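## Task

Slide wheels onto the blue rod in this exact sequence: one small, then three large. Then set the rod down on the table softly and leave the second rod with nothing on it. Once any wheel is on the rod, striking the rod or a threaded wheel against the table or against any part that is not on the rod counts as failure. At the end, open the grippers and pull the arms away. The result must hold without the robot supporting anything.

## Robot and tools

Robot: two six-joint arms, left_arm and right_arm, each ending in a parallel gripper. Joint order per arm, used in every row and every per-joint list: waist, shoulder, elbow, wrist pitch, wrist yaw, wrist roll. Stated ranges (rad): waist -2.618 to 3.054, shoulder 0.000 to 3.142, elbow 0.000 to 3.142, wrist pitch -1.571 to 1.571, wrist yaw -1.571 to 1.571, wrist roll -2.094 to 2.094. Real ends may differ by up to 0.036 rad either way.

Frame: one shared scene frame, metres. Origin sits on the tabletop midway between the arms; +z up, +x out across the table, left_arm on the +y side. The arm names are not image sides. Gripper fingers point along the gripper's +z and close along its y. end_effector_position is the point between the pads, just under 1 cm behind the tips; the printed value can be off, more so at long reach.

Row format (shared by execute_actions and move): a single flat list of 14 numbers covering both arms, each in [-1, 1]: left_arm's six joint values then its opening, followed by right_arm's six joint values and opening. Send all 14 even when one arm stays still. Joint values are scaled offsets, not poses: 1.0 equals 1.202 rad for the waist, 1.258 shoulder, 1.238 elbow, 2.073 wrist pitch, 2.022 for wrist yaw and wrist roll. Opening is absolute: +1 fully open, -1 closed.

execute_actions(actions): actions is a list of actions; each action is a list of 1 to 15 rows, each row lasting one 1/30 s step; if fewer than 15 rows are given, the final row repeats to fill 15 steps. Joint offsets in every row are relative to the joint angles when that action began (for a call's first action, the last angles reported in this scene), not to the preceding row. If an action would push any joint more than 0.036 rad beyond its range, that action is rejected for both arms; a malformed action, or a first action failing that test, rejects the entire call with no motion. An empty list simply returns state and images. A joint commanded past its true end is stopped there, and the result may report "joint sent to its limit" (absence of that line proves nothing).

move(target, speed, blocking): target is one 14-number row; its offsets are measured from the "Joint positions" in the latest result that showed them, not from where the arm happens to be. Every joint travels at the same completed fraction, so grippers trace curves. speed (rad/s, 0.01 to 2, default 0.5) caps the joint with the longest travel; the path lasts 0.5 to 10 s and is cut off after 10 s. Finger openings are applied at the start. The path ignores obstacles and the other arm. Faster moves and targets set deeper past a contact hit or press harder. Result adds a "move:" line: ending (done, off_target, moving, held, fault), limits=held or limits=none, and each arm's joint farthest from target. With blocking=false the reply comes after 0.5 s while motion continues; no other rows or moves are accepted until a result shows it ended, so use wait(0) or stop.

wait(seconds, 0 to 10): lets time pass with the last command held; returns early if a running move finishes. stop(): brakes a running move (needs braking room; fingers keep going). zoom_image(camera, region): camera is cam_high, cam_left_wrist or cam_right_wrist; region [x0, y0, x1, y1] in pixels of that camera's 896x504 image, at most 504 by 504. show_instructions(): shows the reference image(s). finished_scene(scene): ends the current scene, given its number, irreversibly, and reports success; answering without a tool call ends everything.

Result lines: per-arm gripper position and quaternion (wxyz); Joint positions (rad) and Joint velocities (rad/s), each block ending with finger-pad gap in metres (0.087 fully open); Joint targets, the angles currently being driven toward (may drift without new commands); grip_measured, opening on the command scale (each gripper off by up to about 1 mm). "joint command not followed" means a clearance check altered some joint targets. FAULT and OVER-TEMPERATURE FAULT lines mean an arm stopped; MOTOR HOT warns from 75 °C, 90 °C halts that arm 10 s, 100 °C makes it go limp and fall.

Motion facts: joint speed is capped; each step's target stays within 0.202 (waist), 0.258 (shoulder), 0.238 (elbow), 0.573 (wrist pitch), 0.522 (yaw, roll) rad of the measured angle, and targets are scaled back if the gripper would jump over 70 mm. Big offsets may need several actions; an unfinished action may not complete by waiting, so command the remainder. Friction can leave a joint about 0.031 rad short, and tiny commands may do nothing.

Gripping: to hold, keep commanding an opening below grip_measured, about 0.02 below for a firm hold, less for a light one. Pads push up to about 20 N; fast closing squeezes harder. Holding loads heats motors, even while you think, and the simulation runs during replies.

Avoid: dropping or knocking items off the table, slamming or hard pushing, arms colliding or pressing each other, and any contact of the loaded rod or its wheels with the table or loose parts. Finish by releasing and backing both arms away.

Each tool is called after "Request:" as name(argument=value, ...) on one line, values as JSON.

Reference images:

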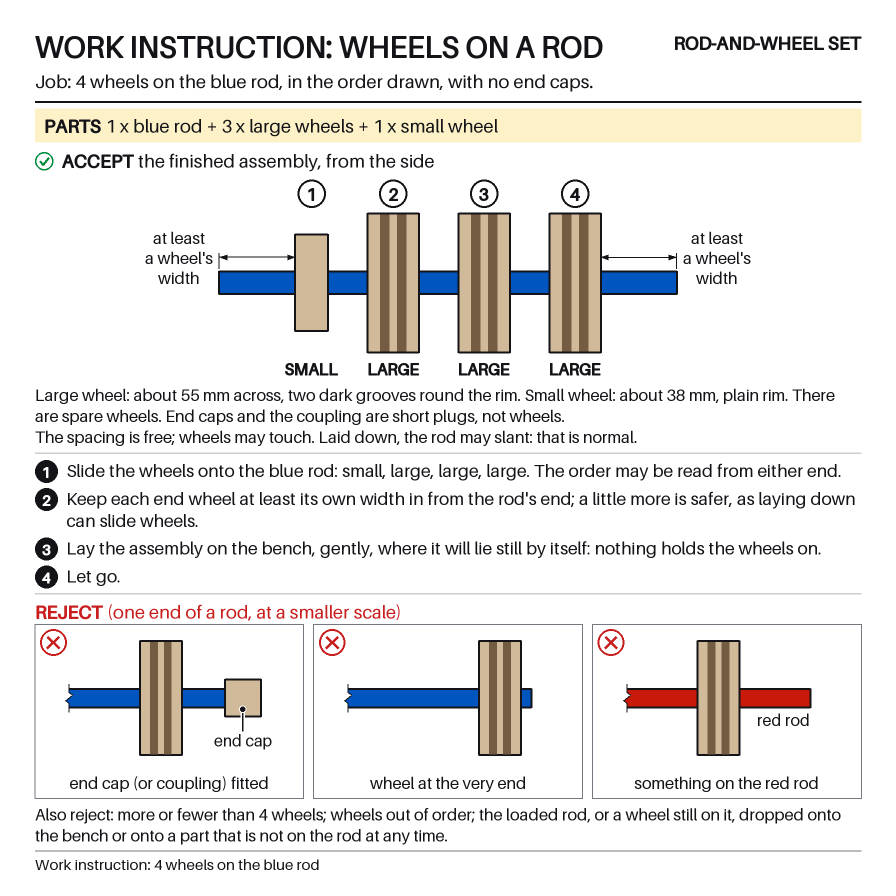

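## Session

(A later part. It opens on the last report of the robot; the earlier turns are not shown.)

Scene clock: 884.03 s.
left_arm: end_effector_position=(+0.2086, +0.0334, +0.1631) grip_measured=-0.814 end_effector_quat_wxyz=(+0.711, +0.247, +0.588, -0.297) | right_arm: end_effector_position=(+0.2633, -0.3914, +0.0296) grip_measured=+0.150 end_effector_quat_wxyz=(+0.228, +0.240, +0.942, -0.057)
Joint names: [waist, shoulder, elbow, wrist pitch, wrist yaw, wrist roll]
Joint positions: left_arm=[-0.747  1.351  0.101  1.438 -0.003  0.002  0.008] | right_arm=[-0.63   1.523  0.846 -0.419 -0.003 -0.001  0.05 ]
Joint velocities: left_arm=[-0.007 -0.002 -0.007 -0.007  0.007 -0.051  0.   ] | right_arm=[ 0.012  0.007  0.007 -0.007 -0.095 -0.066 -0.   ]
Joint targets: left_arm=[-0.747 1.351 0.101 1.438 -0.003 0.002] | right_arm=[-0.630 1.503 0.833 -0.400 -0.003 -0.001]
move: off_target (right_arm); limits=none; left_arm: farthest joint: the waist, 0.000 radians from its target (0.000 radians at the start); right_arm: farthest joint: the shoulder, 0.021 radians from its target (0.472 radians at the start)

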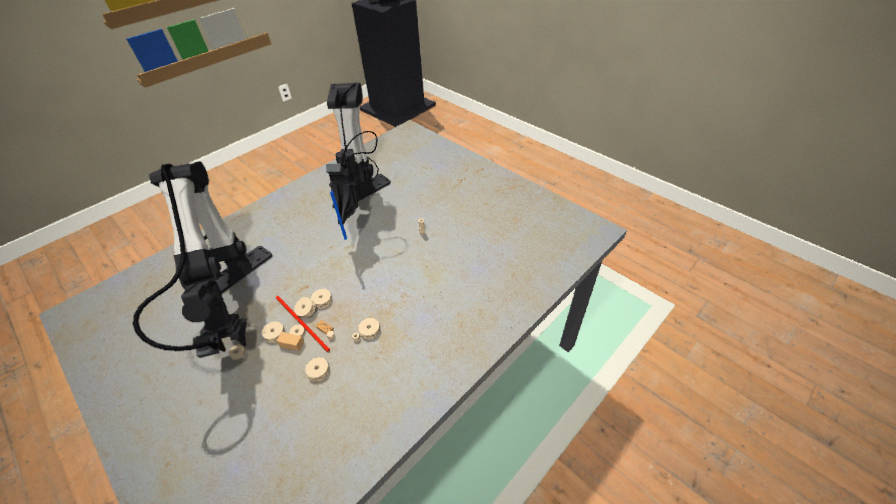

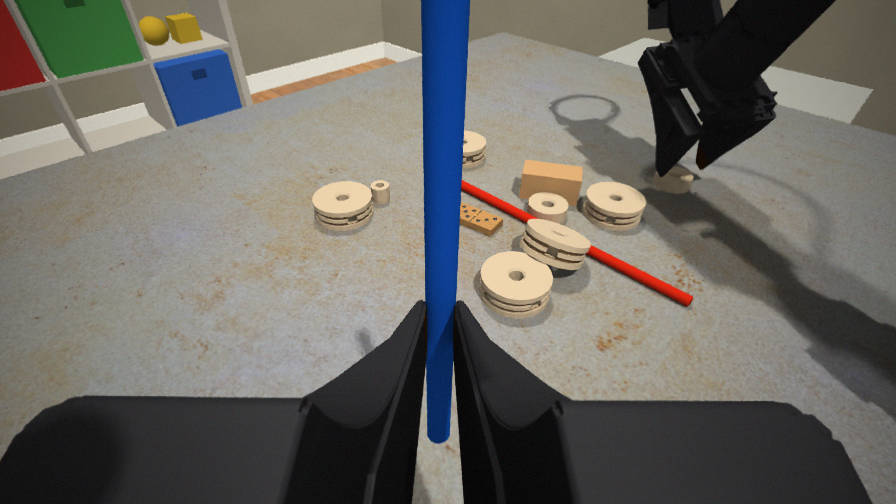

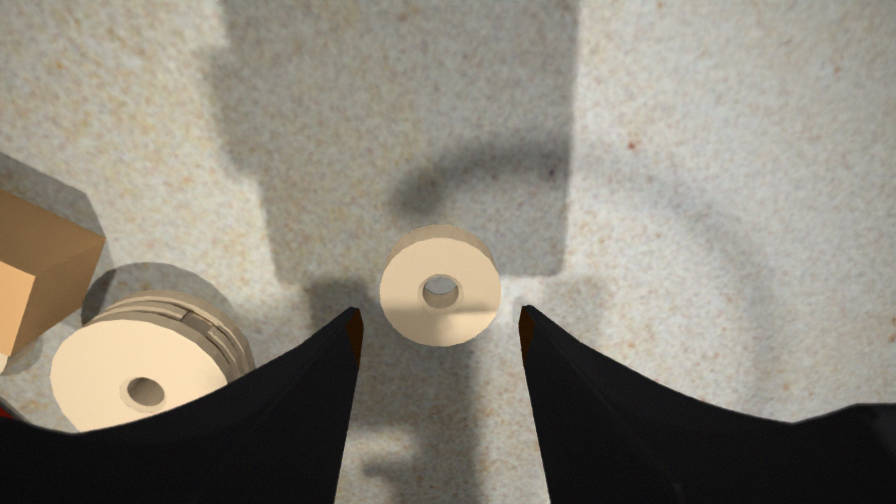

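Request:
move(target=[0,0,0,0,0,0,-0.85, 0,-0.1575,-0.4383,0.4123,0,0,0.15], speed=0.7)

Scene clock: 900.83 s.
left_arm: end_effector_position=(+0.2086, +0.0334, +0.1631) grip_measured=-0.814 end_effector_quat_wxyz=(+0.711, +0.247, +0.588, -0.297) | right_arm: end_effector_position=(+0.2682, -0.3937, +0.0142) grip_measured=+0.150 end_effector_quat_wxyz=(+0.446, +0.218, +0.861, -0.112)
Joint names: [waist, shoulder, elbow, wrist pitch, wrist yaw, wrist roll]
Joint positions: left_arm=[-0.747  1.351  0.101  1.438 -0.003  0.002  0.008] | right_arm=[-0.63   1.343  0.316  0.413 -0.005 -0.001  0.05 ]
Joint velocities: left_arm=[-0.012 -0.012 -0.012  0.007 -0.022  0.007  0.   ] | right_arm=[-0.027 -0.012  0.002  0.051 -0.007 -0.037 -0.001]
Joint targets: left_arm=[-0.747 1.351 0.101 1.438 -0.003 0.002] | right_arm=[-0.630 1.324 0.304 0.435 -0.003 -0.001]
move: off_target (right_arm); limits=none; left_arm: farthest joint: the waist, 0.000 radians from its target (0.000 radians at the start); right_arm: farthest joint: the wrist pitch, 0.023 radians from its target (0.855 radians at the start)

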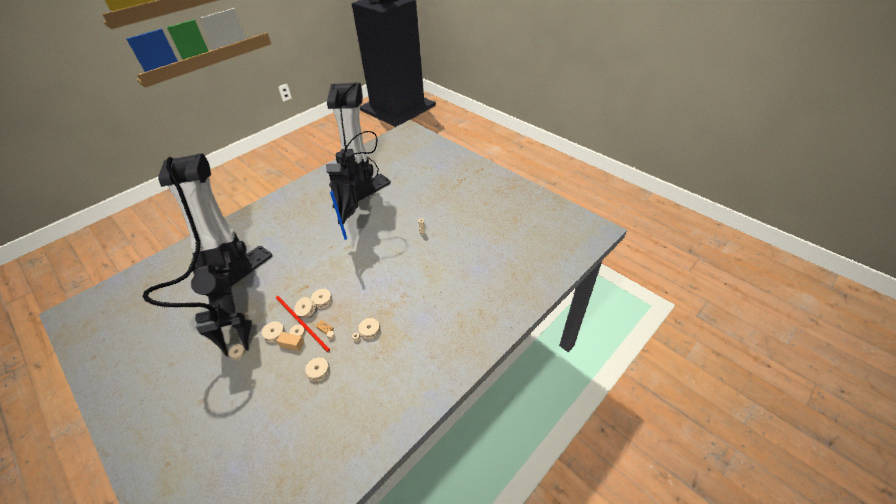

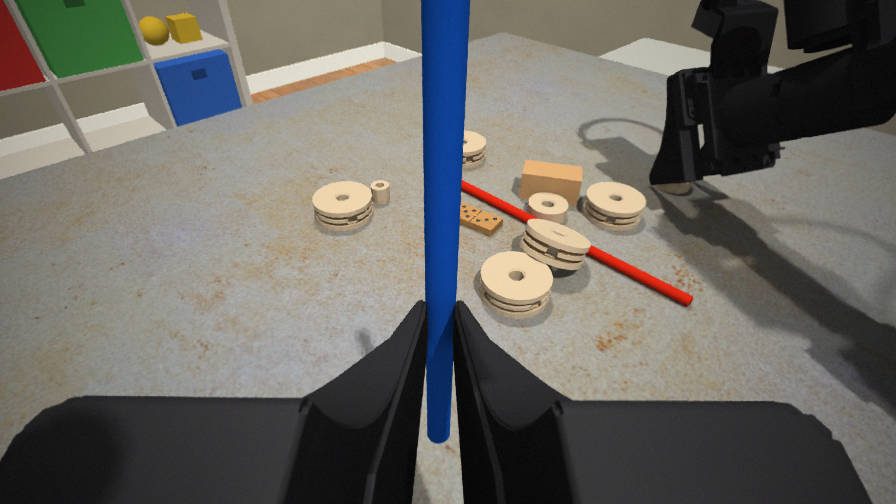

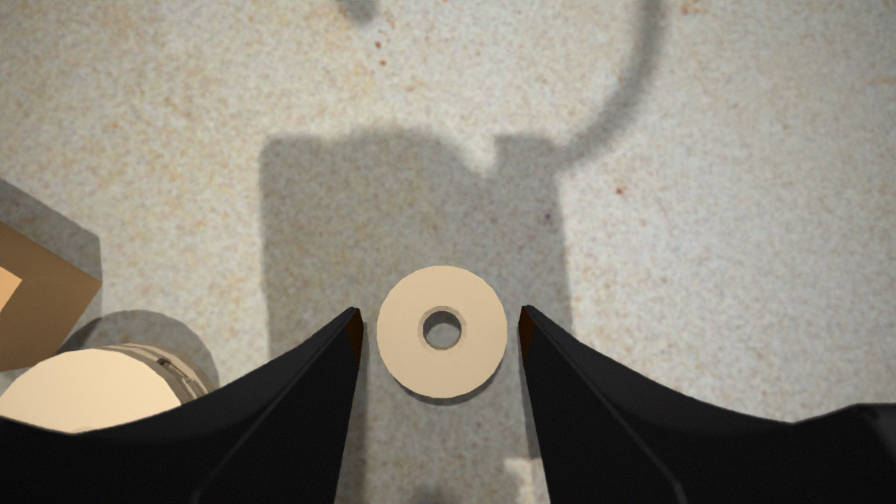

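Request:
execute_actions(actions=[[[0,0,0,0,0,0,-0.85, 0,0,0,0,0,0,-0.15]]])

Request:
move(target=[0,0,0,0,0,0,-0.85, 0.62,-0.02,0.98,-0.59,0,0,-0.15], speed=0.8)

Scene clock: 919.20 s.
left_arm: end_effector_position=(+0.2086, +0.0334, +0.1631) grip_measured=-0.814 end_effector_quat_wxyz=(+0.711, +0.247, +0.588, -0.297) | right_arm: end_effector_position=(+0.2683, -0.3938, +0.0144) grip_measured=-0.105 end_effector_quat_wxyz=(+0.447, +0.218, +0.860, -0.112)
Joint names: [waist, shoulder, elbow, wrist pitch, wrist yaw, wrist roll]
Joint positions: left_arm=[-0.747  1.351  0.101  1.438 -0.003  0.002  0.008] | right_arm=[-0.63   1.343  0.316  0.414 -0.005 -0.001  0.039]
Joint velocities: left_arm=[-0.007 -0.012 -0.007 -0.066  0.007  0.037  0.001] | right_arm=[-0.017  0.012  0.032  0.007  0.007  0.007 -0.   ]
Joint targets: left_arm=[-0.747 1.351 0.101 1.438 -0.003 0.002] | right_arm=[-0.630 1.343 0.316 0.413 -0.005 -0.001]

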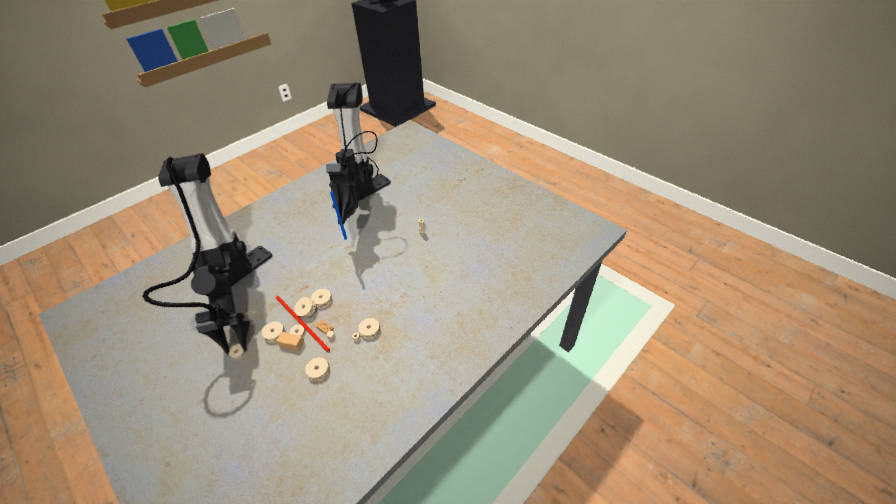

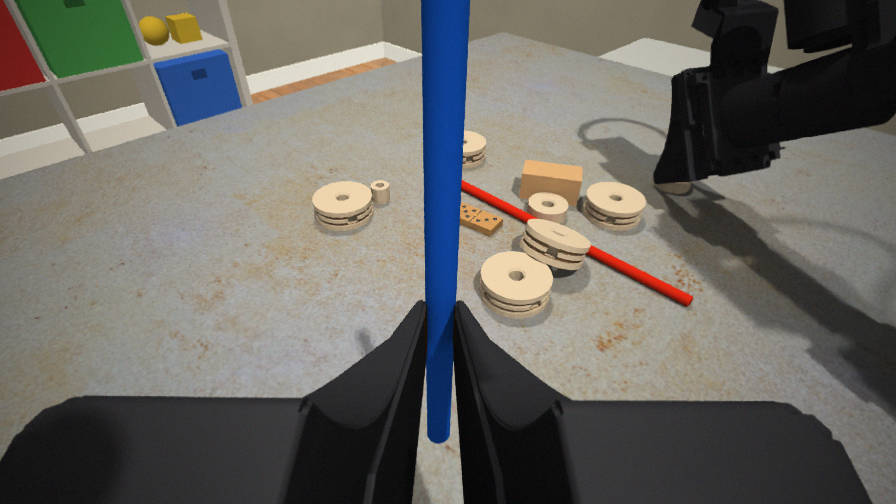

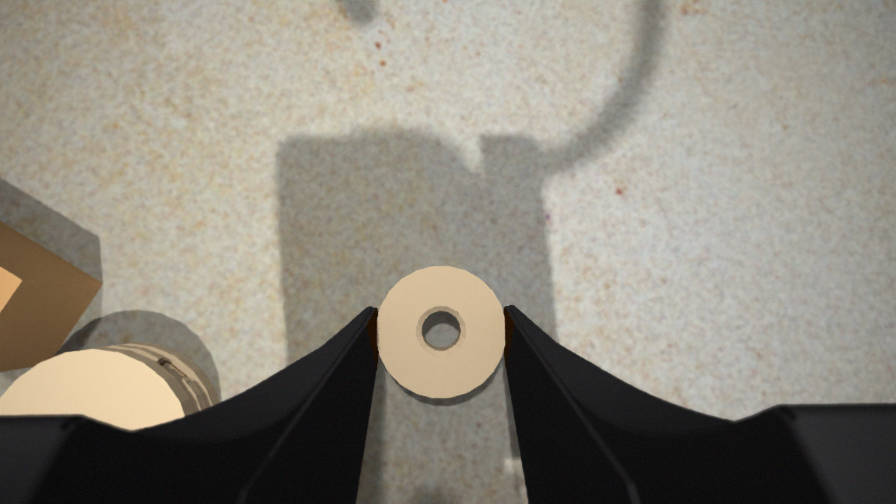

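Scene clock: 921.63 s.
left_arm: end_effector_position=(+0.2086, +0.0334, +0.1631) grip_measured=-0.814 end_effector_quat_wxyz=(+0.711, +0.247, +0.588, -0.297) | right_arm: end_effector_position=(+0.3437, -0.1543, +0.2956) grip_measured=-0.105 end_effector_quat_wxyz=(+0.456, -0.108, +0.882, +0.056)
Joint names: [waist, shoulder, elbow, wrist pitch, wrist yaw, wrist roll]
Joint positions: left_arm=[-0.747  1.351  0.101  1.438 -0.003  0.002  0.008] | right_arm=[ 0.11   1.329  1.514 -0.802 -0.004 -0.001  0.039]
Joint velocities: left_arm=[-0.017  0.022  0.017  0.022  0.037 -0.022  0.001] | right_arm=[0.002 0.002 0.007 0.022 0.007 0.037 0.   ]
Joint targets: left_arm=[-0.747 1.351 0.101 1.438 -0.003 0.002] | right_arm=[0.115 1.318 1.529 -0.809 -0.005 -0.001]
move: done; limits=none; left_arm: farthest joint: the waist, 0.000 radians from its target (0.000 radians at the start); right_arm: farthest joint: the elbow, 0.015 radians from its target (1.213 radians at the start)

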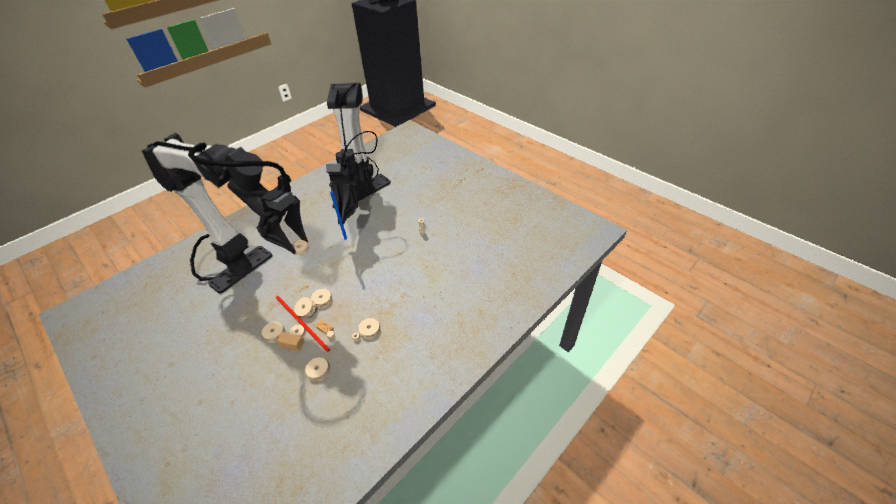

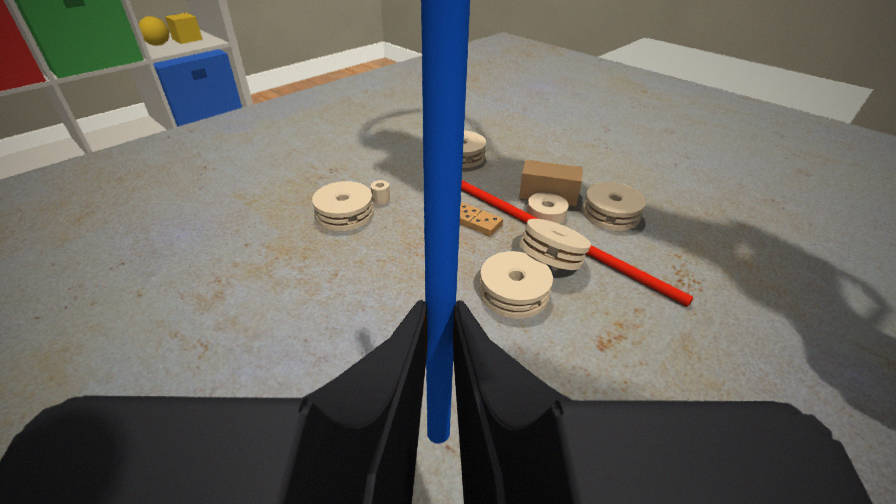

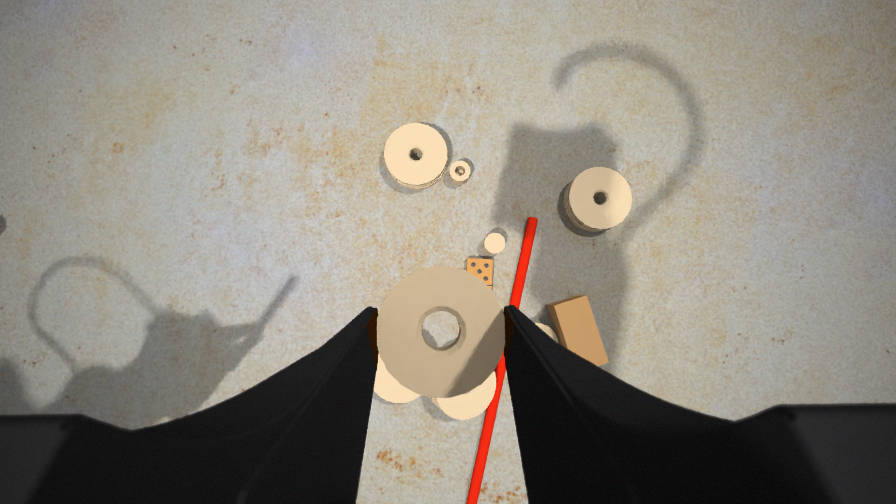

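Request:
move(target=[0,0,0,0,0,0,-0.85, 0.5387,0,0.135,-0.075,0,0,-0.15], speed=0.6)

Scene clock: 929.80 s.
left_arm: end_effector_position=(+0.2086, +0.0334, +0.1631) grip_measured=-0.814 end_effector_quat_wxyz=(+0.711, +0.247, +0.588, -0.297) | right_arm: end_effector_position=(+0.2093, +0.0270, +0.3282) grip_measured=-0.105 end_effector_quat_wxyz=(+0.415, -0.380, +0.803, +0.197)
Joint names: [waist, shoulder, elbow, wrist pitch, wrist yaw, wrist roll]
Joint positions: left_arm=[-0.747  1.351  0.101  1.438 -0.003  0.002  0.008] | right_arm=[ 0.751  1.329  1.662 -0.95  -0.003 -0.001  0.039]
Joint velocities: left_arm=[ 0.002 -0.022  0.002  0.022 -0.037 -0.007  0.001] | right_arm=[ 0.017  0.012 -0.007 -0.081  0.037 -0.081  0.   ]
Joint targets: left_arm=[-0.747 1.351 0.101 1.438 -0.003 0.002] | right_arm=[0.757 1.329 1.681 -0.957 -0.004 -0.001]
move: done; limits=none; left_arm: farthest joint: the waist, 0.000 radians from its target (0.000 radians at the start); right_arm: farthest joint: the elbow, 0.019 radians from its target (0.167 radians at the start)

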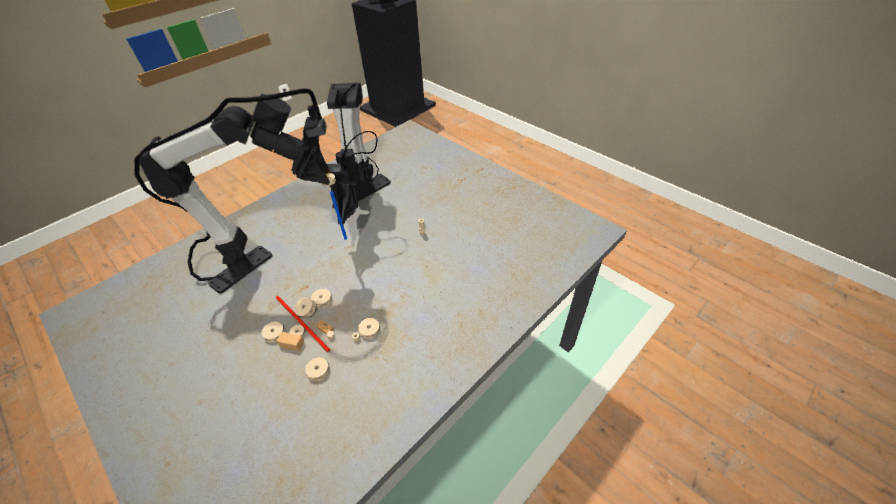

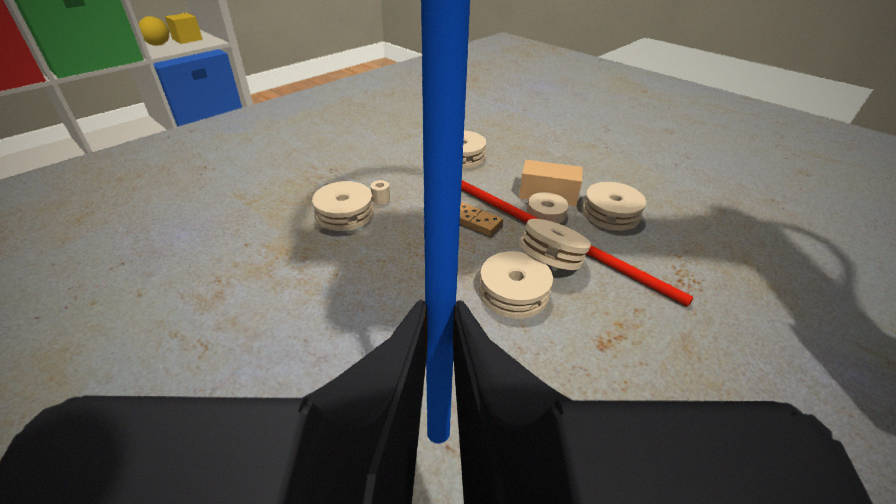

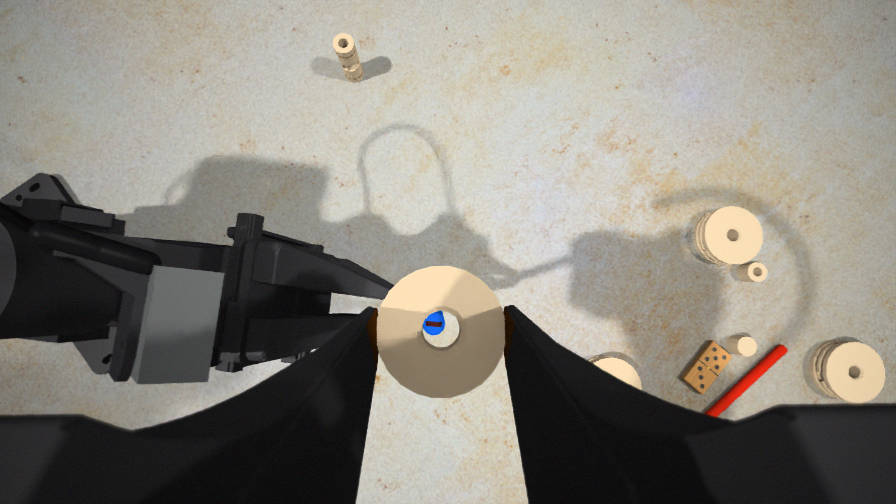

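Rod tip visible through the hole. Zoom.

Request:
zoom_image(camera="cam_right_wrist", region=[380, 270, 500, 390])

Region (380, 270, 500, 390) of cam_right_wrist's 896x504 image, scaled by 4.200, with more detail than that image has.

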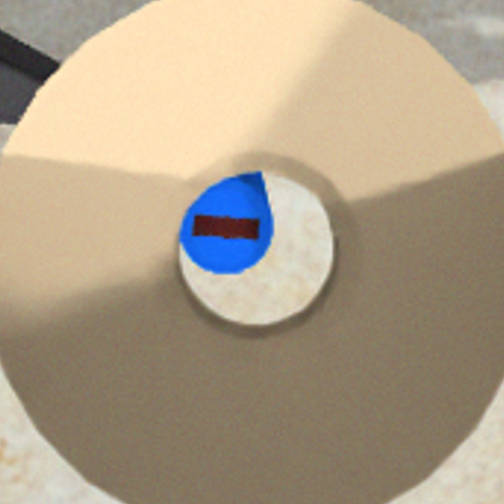

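Request:
move(target=[0,0,0,0,0,0,-0.85, 0.0133,-0.0548,-0.1306,0.0583,0,0,-0.15], speed=0.3)

Request:
zoom_image(camera="cam_right_wrist", region=[380, 270, 500, 390])

Scene clock: 954.80 s.
left_arm: end_effector_position=(+0.2086, +0.0334, +0.1631) grip_measured=-0.814 end_effector_quat_wxyz=(+0.711, +0.247, +0.588, -0.297) | right_arm: end_effector_position=(+0.2069, +0.0285, +0.3018) grip_measured=-0.105 end_effector_quat_wxyz=(+0.412, -0.384, +0.803, +0.198)
Joint names: [waist, shoulder, elbow, wrist pitch, wrist yaw, wrist roll]
Joint positions: left_arm=[-0.747  1.351  0.101  1.438 -0.003  0.002  0.008] | right_arm=[ 0.759  1.281  1.512 -0.853 -0.003 -0.001  0.039]
Joint velocities: left_arm=[-0.012 -0.017 -0.007  0.095  0.022 -0.022 -0.001] | right_arm=[-0.002 -0.017 -0.002  0.081  0.051 -0.022  0.001]
Joint targets: left_arm=[-0.747 1.351 0.101 1.438 -0.003 0.002] | right_arm=[0.767 1.260 1.500 -0.829 -0.003 -0.001]
move: off_target (right_arm); limits=none; left_arm: farthest joint: the waist, 0.000 radians from its target (0.000 radians at the start); right_arm: farthest joint: the wrist pitch, 0.024 radians from its target (0.121 radians at the start)

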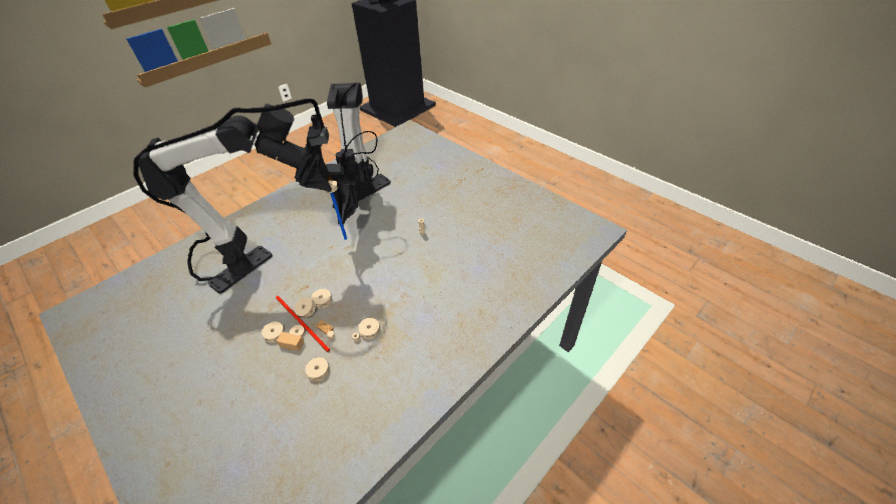

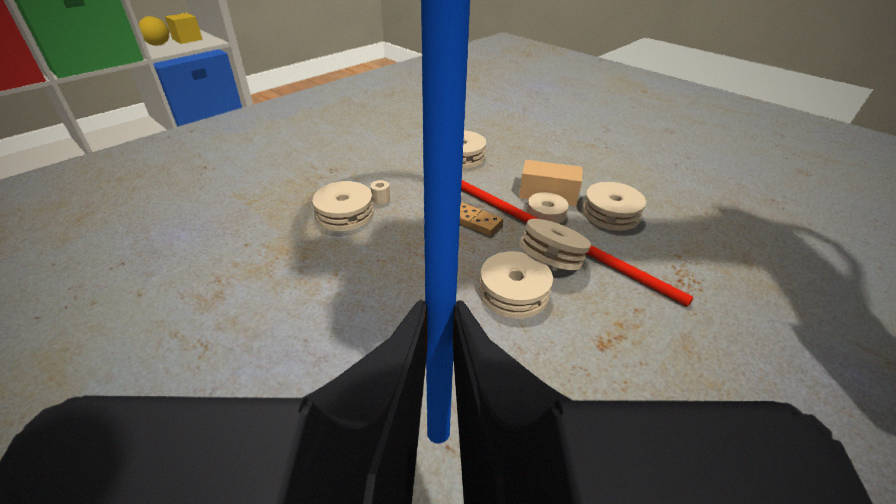

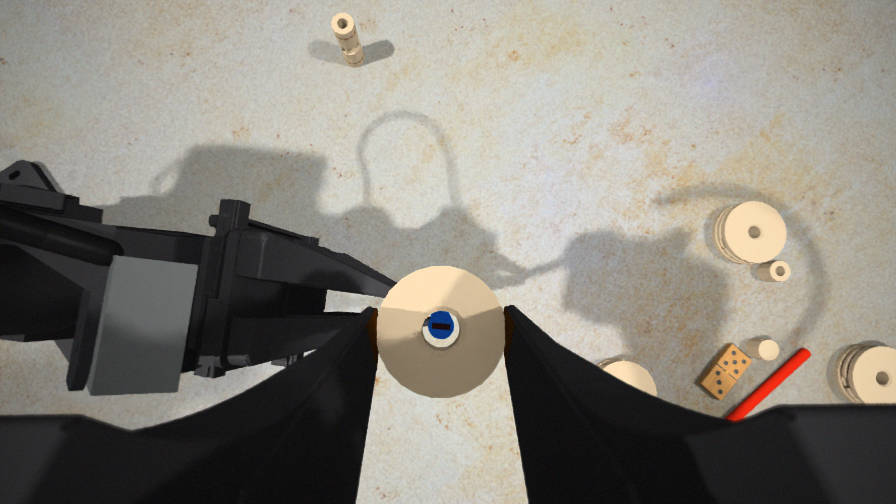

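Region (380, 270, 500, 390) of cam_right_wrist's 896x504 image, scaled by 4.200, with more detail than that image has.

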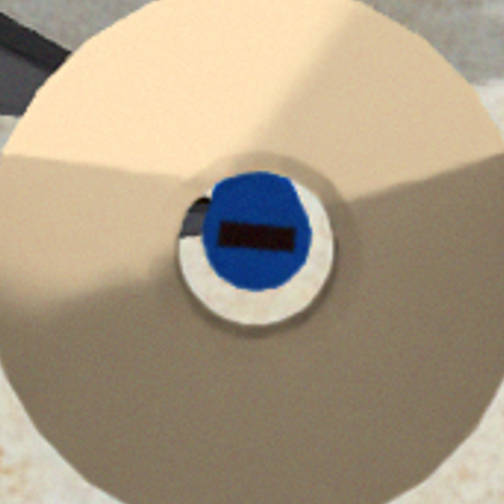

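Request:
move(target=[0,0,0,0,0,0,-0.85, 0,-0.041,-0.0798,0.0421,0,0,-0.15], speed=0.25)

Request:
zoom_image(camera="cam_right_wrist", region=[380, 270, 500, 390])

Scene clock: 1012.23 s.
left_arm: end_effector_position=(+0.2086, +0.0334, +0.1631) grip_measured=-0.814 end_effector_quat_wxyz=(+0.711, +0.247, +0.588, -0.297) | right_arm: end_effector_position=(+0.2066, +0.0281, +0.2882) grip_measured=-0.105 end_effector_quat_wxyz=(+0.415, -0.383, +0.801, +0.199)
Joint names: [waist, shoulder, elbow, wrist pitch, wrist yaw, wrist roll]
Joint positions: left_arm=[-0.747  1.351  0.101  1.438 -0.003  0.002  0.008] | right_arm=[ 0.759  1.249  1.425 -0.79  -0.003 -0.001  0.039]
Joint velocities: left_arm=[ 0.007  0.017 -0.007 -0.081 -0.022 -0.066 -0.   ] | right_arm=[-0.022 -0.012  0.002  0.051  0.022  0.066  0.   ]
Joint targets: left_arm=[-0.747 1.351 0.101 1.438 -0.003 0.002] | right_arm=[0.759 1.229 1.413 -0.766 -0.003 -0.001]
move: off_target (right_arm); limits=none; left_arm: farthest joint: the waist, 0.000 radians from its target (0.000 radians at the start); right_arm: farthest joint: the wrist pitch, 0.024 radians from its target (0.087 radians at the start)

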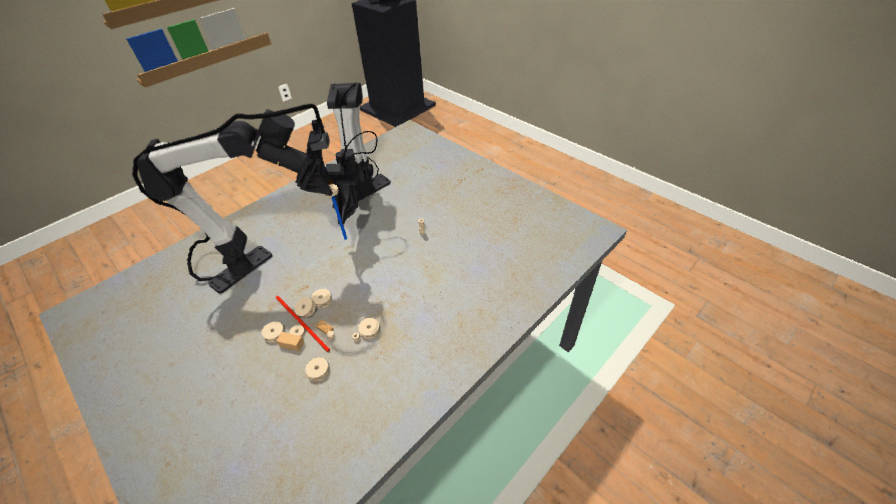

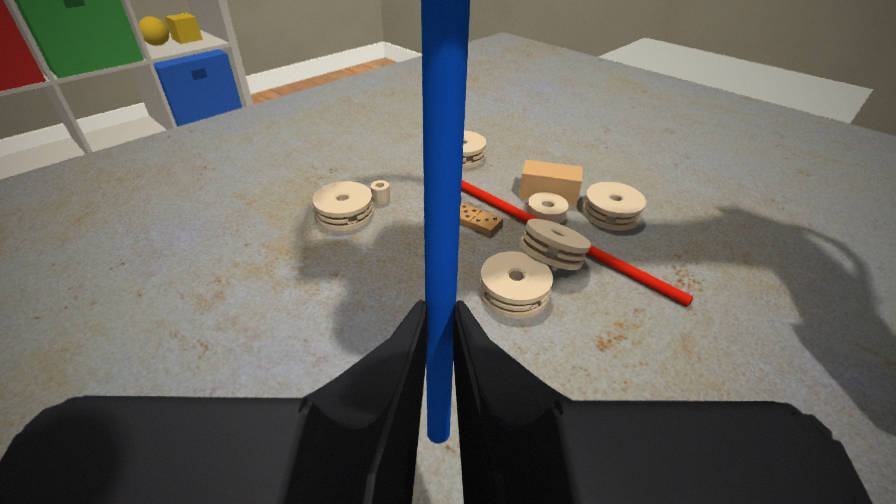

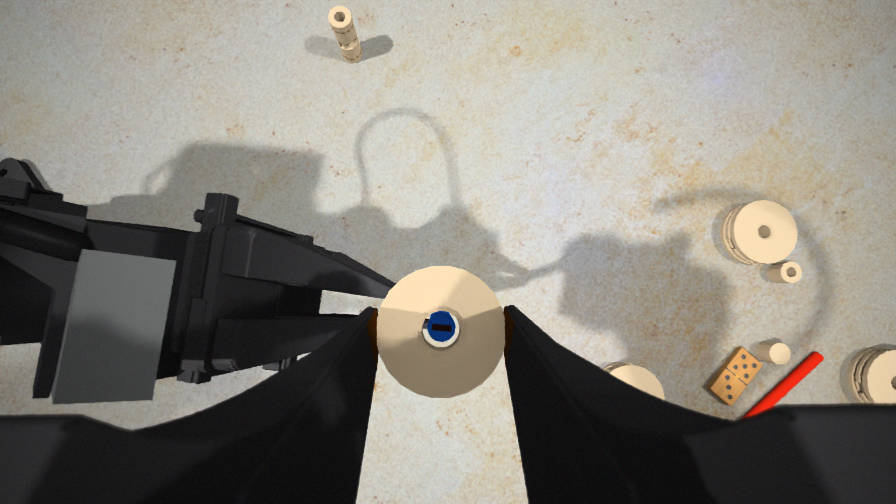

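Region (380, 270, 500, 390) of cam_right_wrist's 896x504 image, scaled by 4.200, with more detail than that image has.

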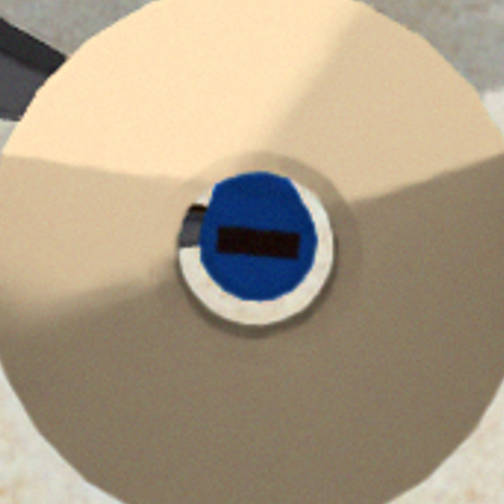

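Request:
execute_actions(actions=[[[0,0,0,0,0,0,-0.85,0,-0.0178,-0.0174,0.0150,0,0,-0.15],[0,0,0,0,0,0,-0.85,0,-0.0198,-0.0250,0.0183,0,0,-0.15],[0,0,0,0,0,0,-0.85,0,-0.0217,-0.0327,0.0217,0,0,-0.15],[0,0,0,0,0,0,-0.85,0,-0.0236,-0.0404,0.0251,0,0,-0.15],[0,0,0,0,0,0,-0.85,0,-0.0255,-0.0481,0.0285,0,0,-0.15],[0,0,0,0,0,0,-0.85,0,-0.0275,-0.0557,0.0319,0,0,-0.15],[0,0,0,0,0,0,-0.85,0,-0.0294,-0.0634,0.0352,0,0,-0.15],[0,0,0,0,0,0,-0.85,0,-0.0313,-0.0711,0.0386,0,0,-0.15],[0,0,0,0,0,0,-0.85,0,-0.0333,-0.0788,0.0420,0,0,-0.15],[0,0,0,0,0,0,-0.85,0,-0.0352,-0.0864,0.0454,0,0,-0.15],[0,0,0,0,0,0,-0.85,0,-0.0371,-0.0941,0.0488,0,0,-0.15],[0,0,0,0,0,0,-0.85,0,-0.0390,-0.1018,0.0521,0,0,-0.15],[0,0,0,0,0,0,-0.85,0,-0.0410,-0.1095,0.0555,0,0,-0.15],[0,0,0,0,0,0,-0.85,0,-0.0429,-0.1171,0.0589,0,0,-0.15],[0,0,0,0,0,0,-0.85,0,-0.0448,-0.1248,0.0623,0,0,-0.15]]])

Request:
wait(seconds=0.3)

Request:
zoom_image(camera="cam_right_wrist", region=[380, 270, 500, 390])

Scene clock: 1038.50 s.
left_arm: end_effector_position=(+0.2086, +0.0334, +0.1631) grip_measured=-0.814 end_effector_quat_wxyz=(+0.711, +0.247, +0.588, -0.297) | right_arm: end_effector_position=(+0.2059, +0.0272, +0.2604) grip_measured=-0.105 end_effector_quat_wxyz=(+0.410, -0.384, +0.804, +0.196)
Joint names: [waist, shoulder, elbow, wrist pitch, wrist yaw, wrist roll]
Joint positions: left_arm=[-0.747  1.351  0.101  1.438 -0.003  0.002  0.008] | right_arm=[ 0.759  1.219  1.299 -0.707 -0.003 -0.001  0.039]
Joint velocities: left_arm=[-0.012  0.012  0.007 -0.11   0.022  0.007 -0.001] | right_arm=[-0.012 -0.1   -0.276  0.212 -0.081 -0.051  0.   ]
Joint targets: left_arm=[-0.747 1.351 0.101 1.438 -0.003 0.002] | right_arm=[0.759 1.193 1.271 -0.660 -0.003 -0.001]

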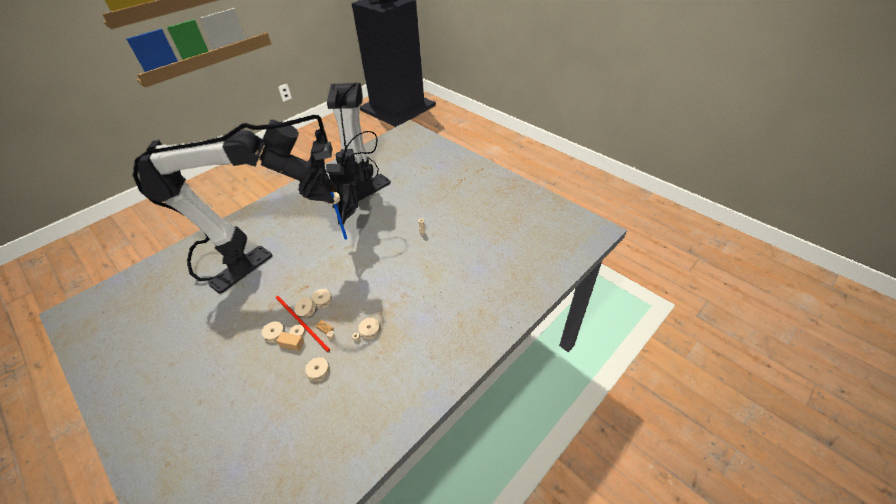

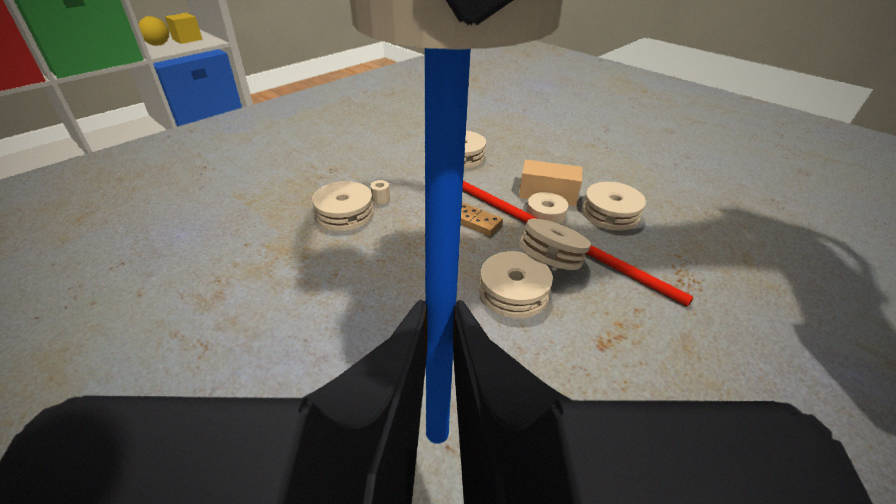

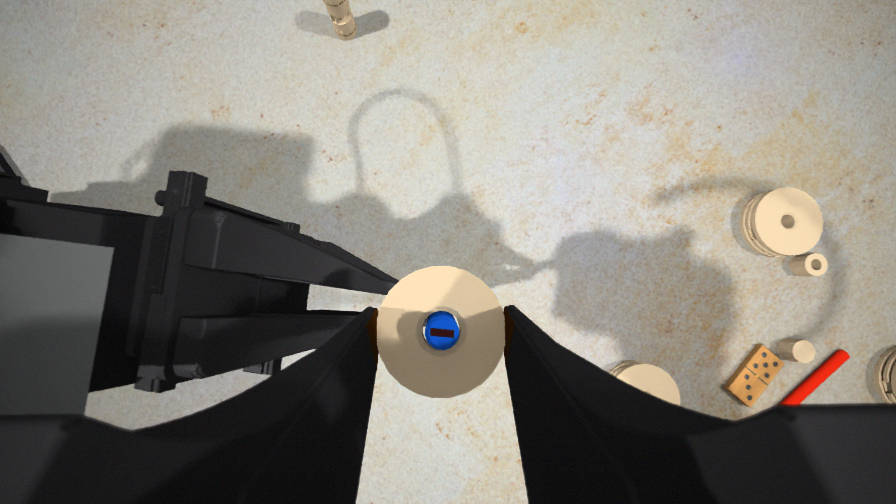

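Scene clock: 1038.80 s.
left_arm: end_effector_position=(+0.2086, +0.0334, +0.1631) grip_measured=-0.814 end_effector_quat_wxyz=(+0.711, +0.247, +0.588, -0.297) | right_arm: end_effector_position=(+0.2068, +0.0283, +0.2580) grip_measured=-0.105 end_effector_quat_wxyz=(+0.412, -0.384, +0.802, +0.198)
Joint names: [waist, shoulder, elbow, wrist pitch, wrist yaw, wrist roll]
Joint positions: left_arm=[-0.747  1.351  0.101  1.438 -0.003  0.002  0.008] | right_arm=[ 0.759  1.216  1.282 -0.687 -0.003 -0.001  0.039]
Joint velocities: left_arm=[-0.017  0.007 -0.022  0.007 -0.007  0.066 -0.001] | right_arm=[-0.007 -0.007  0.002  0.037 -0.007 -0.051  0.   ]
Joint targets: left_arm=[-0.747 1.351 0.101 1.438 -0.003 0.002] | right_arm=[0.759 1.193 1.271 -0.661 -0.003 -0.001]
wait: 0.30 s; no rest

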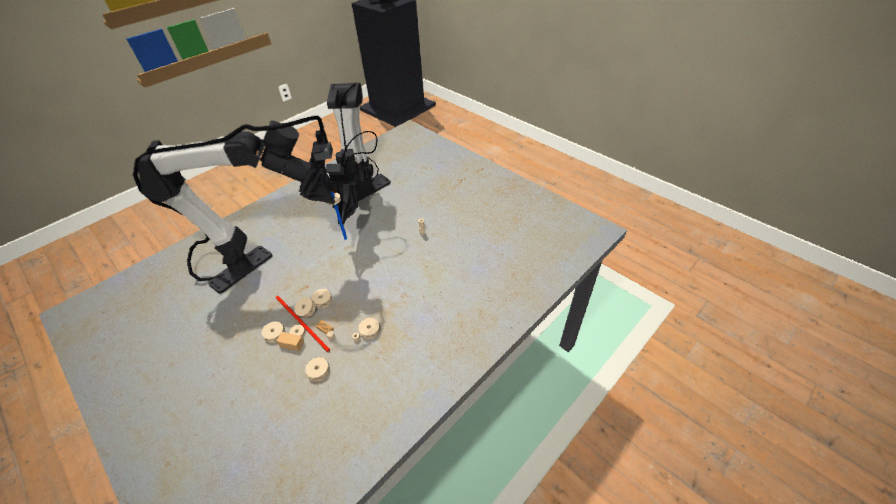

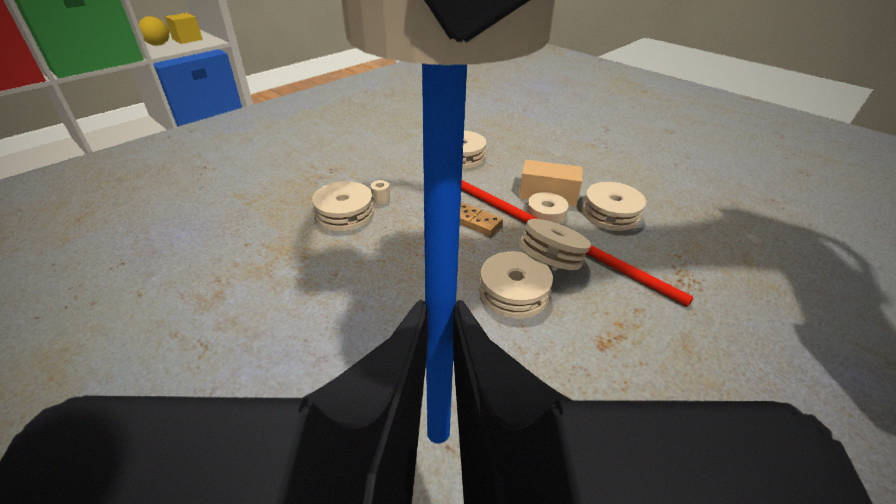

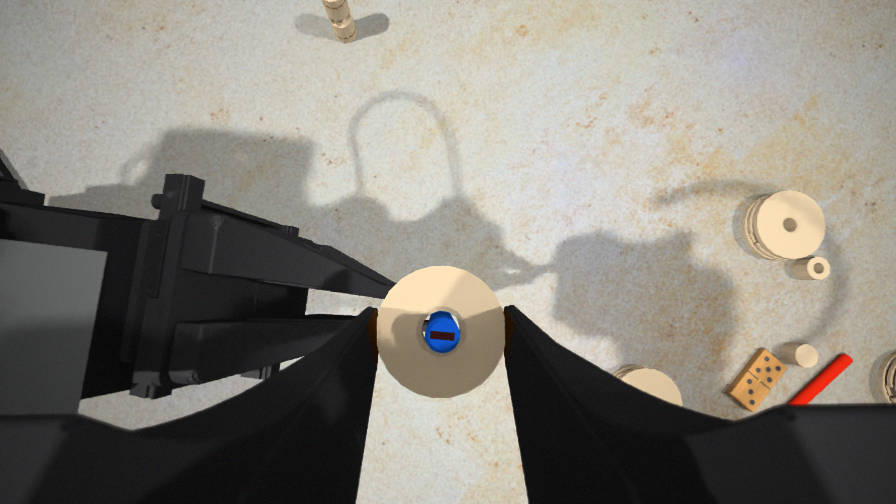

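Region (380, 270, 500, 390) of cam_right_wrist's 896x504 image, scaled by 4.200, with more detail than that image has.

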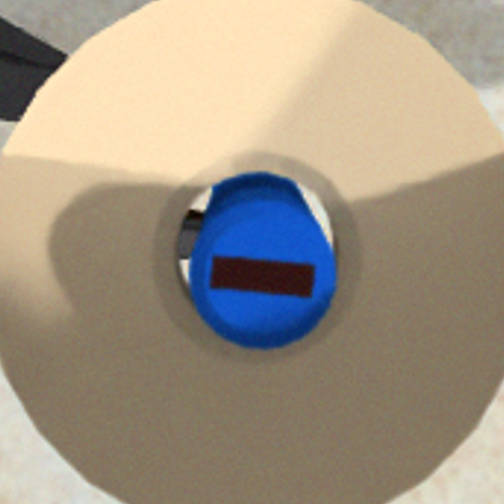

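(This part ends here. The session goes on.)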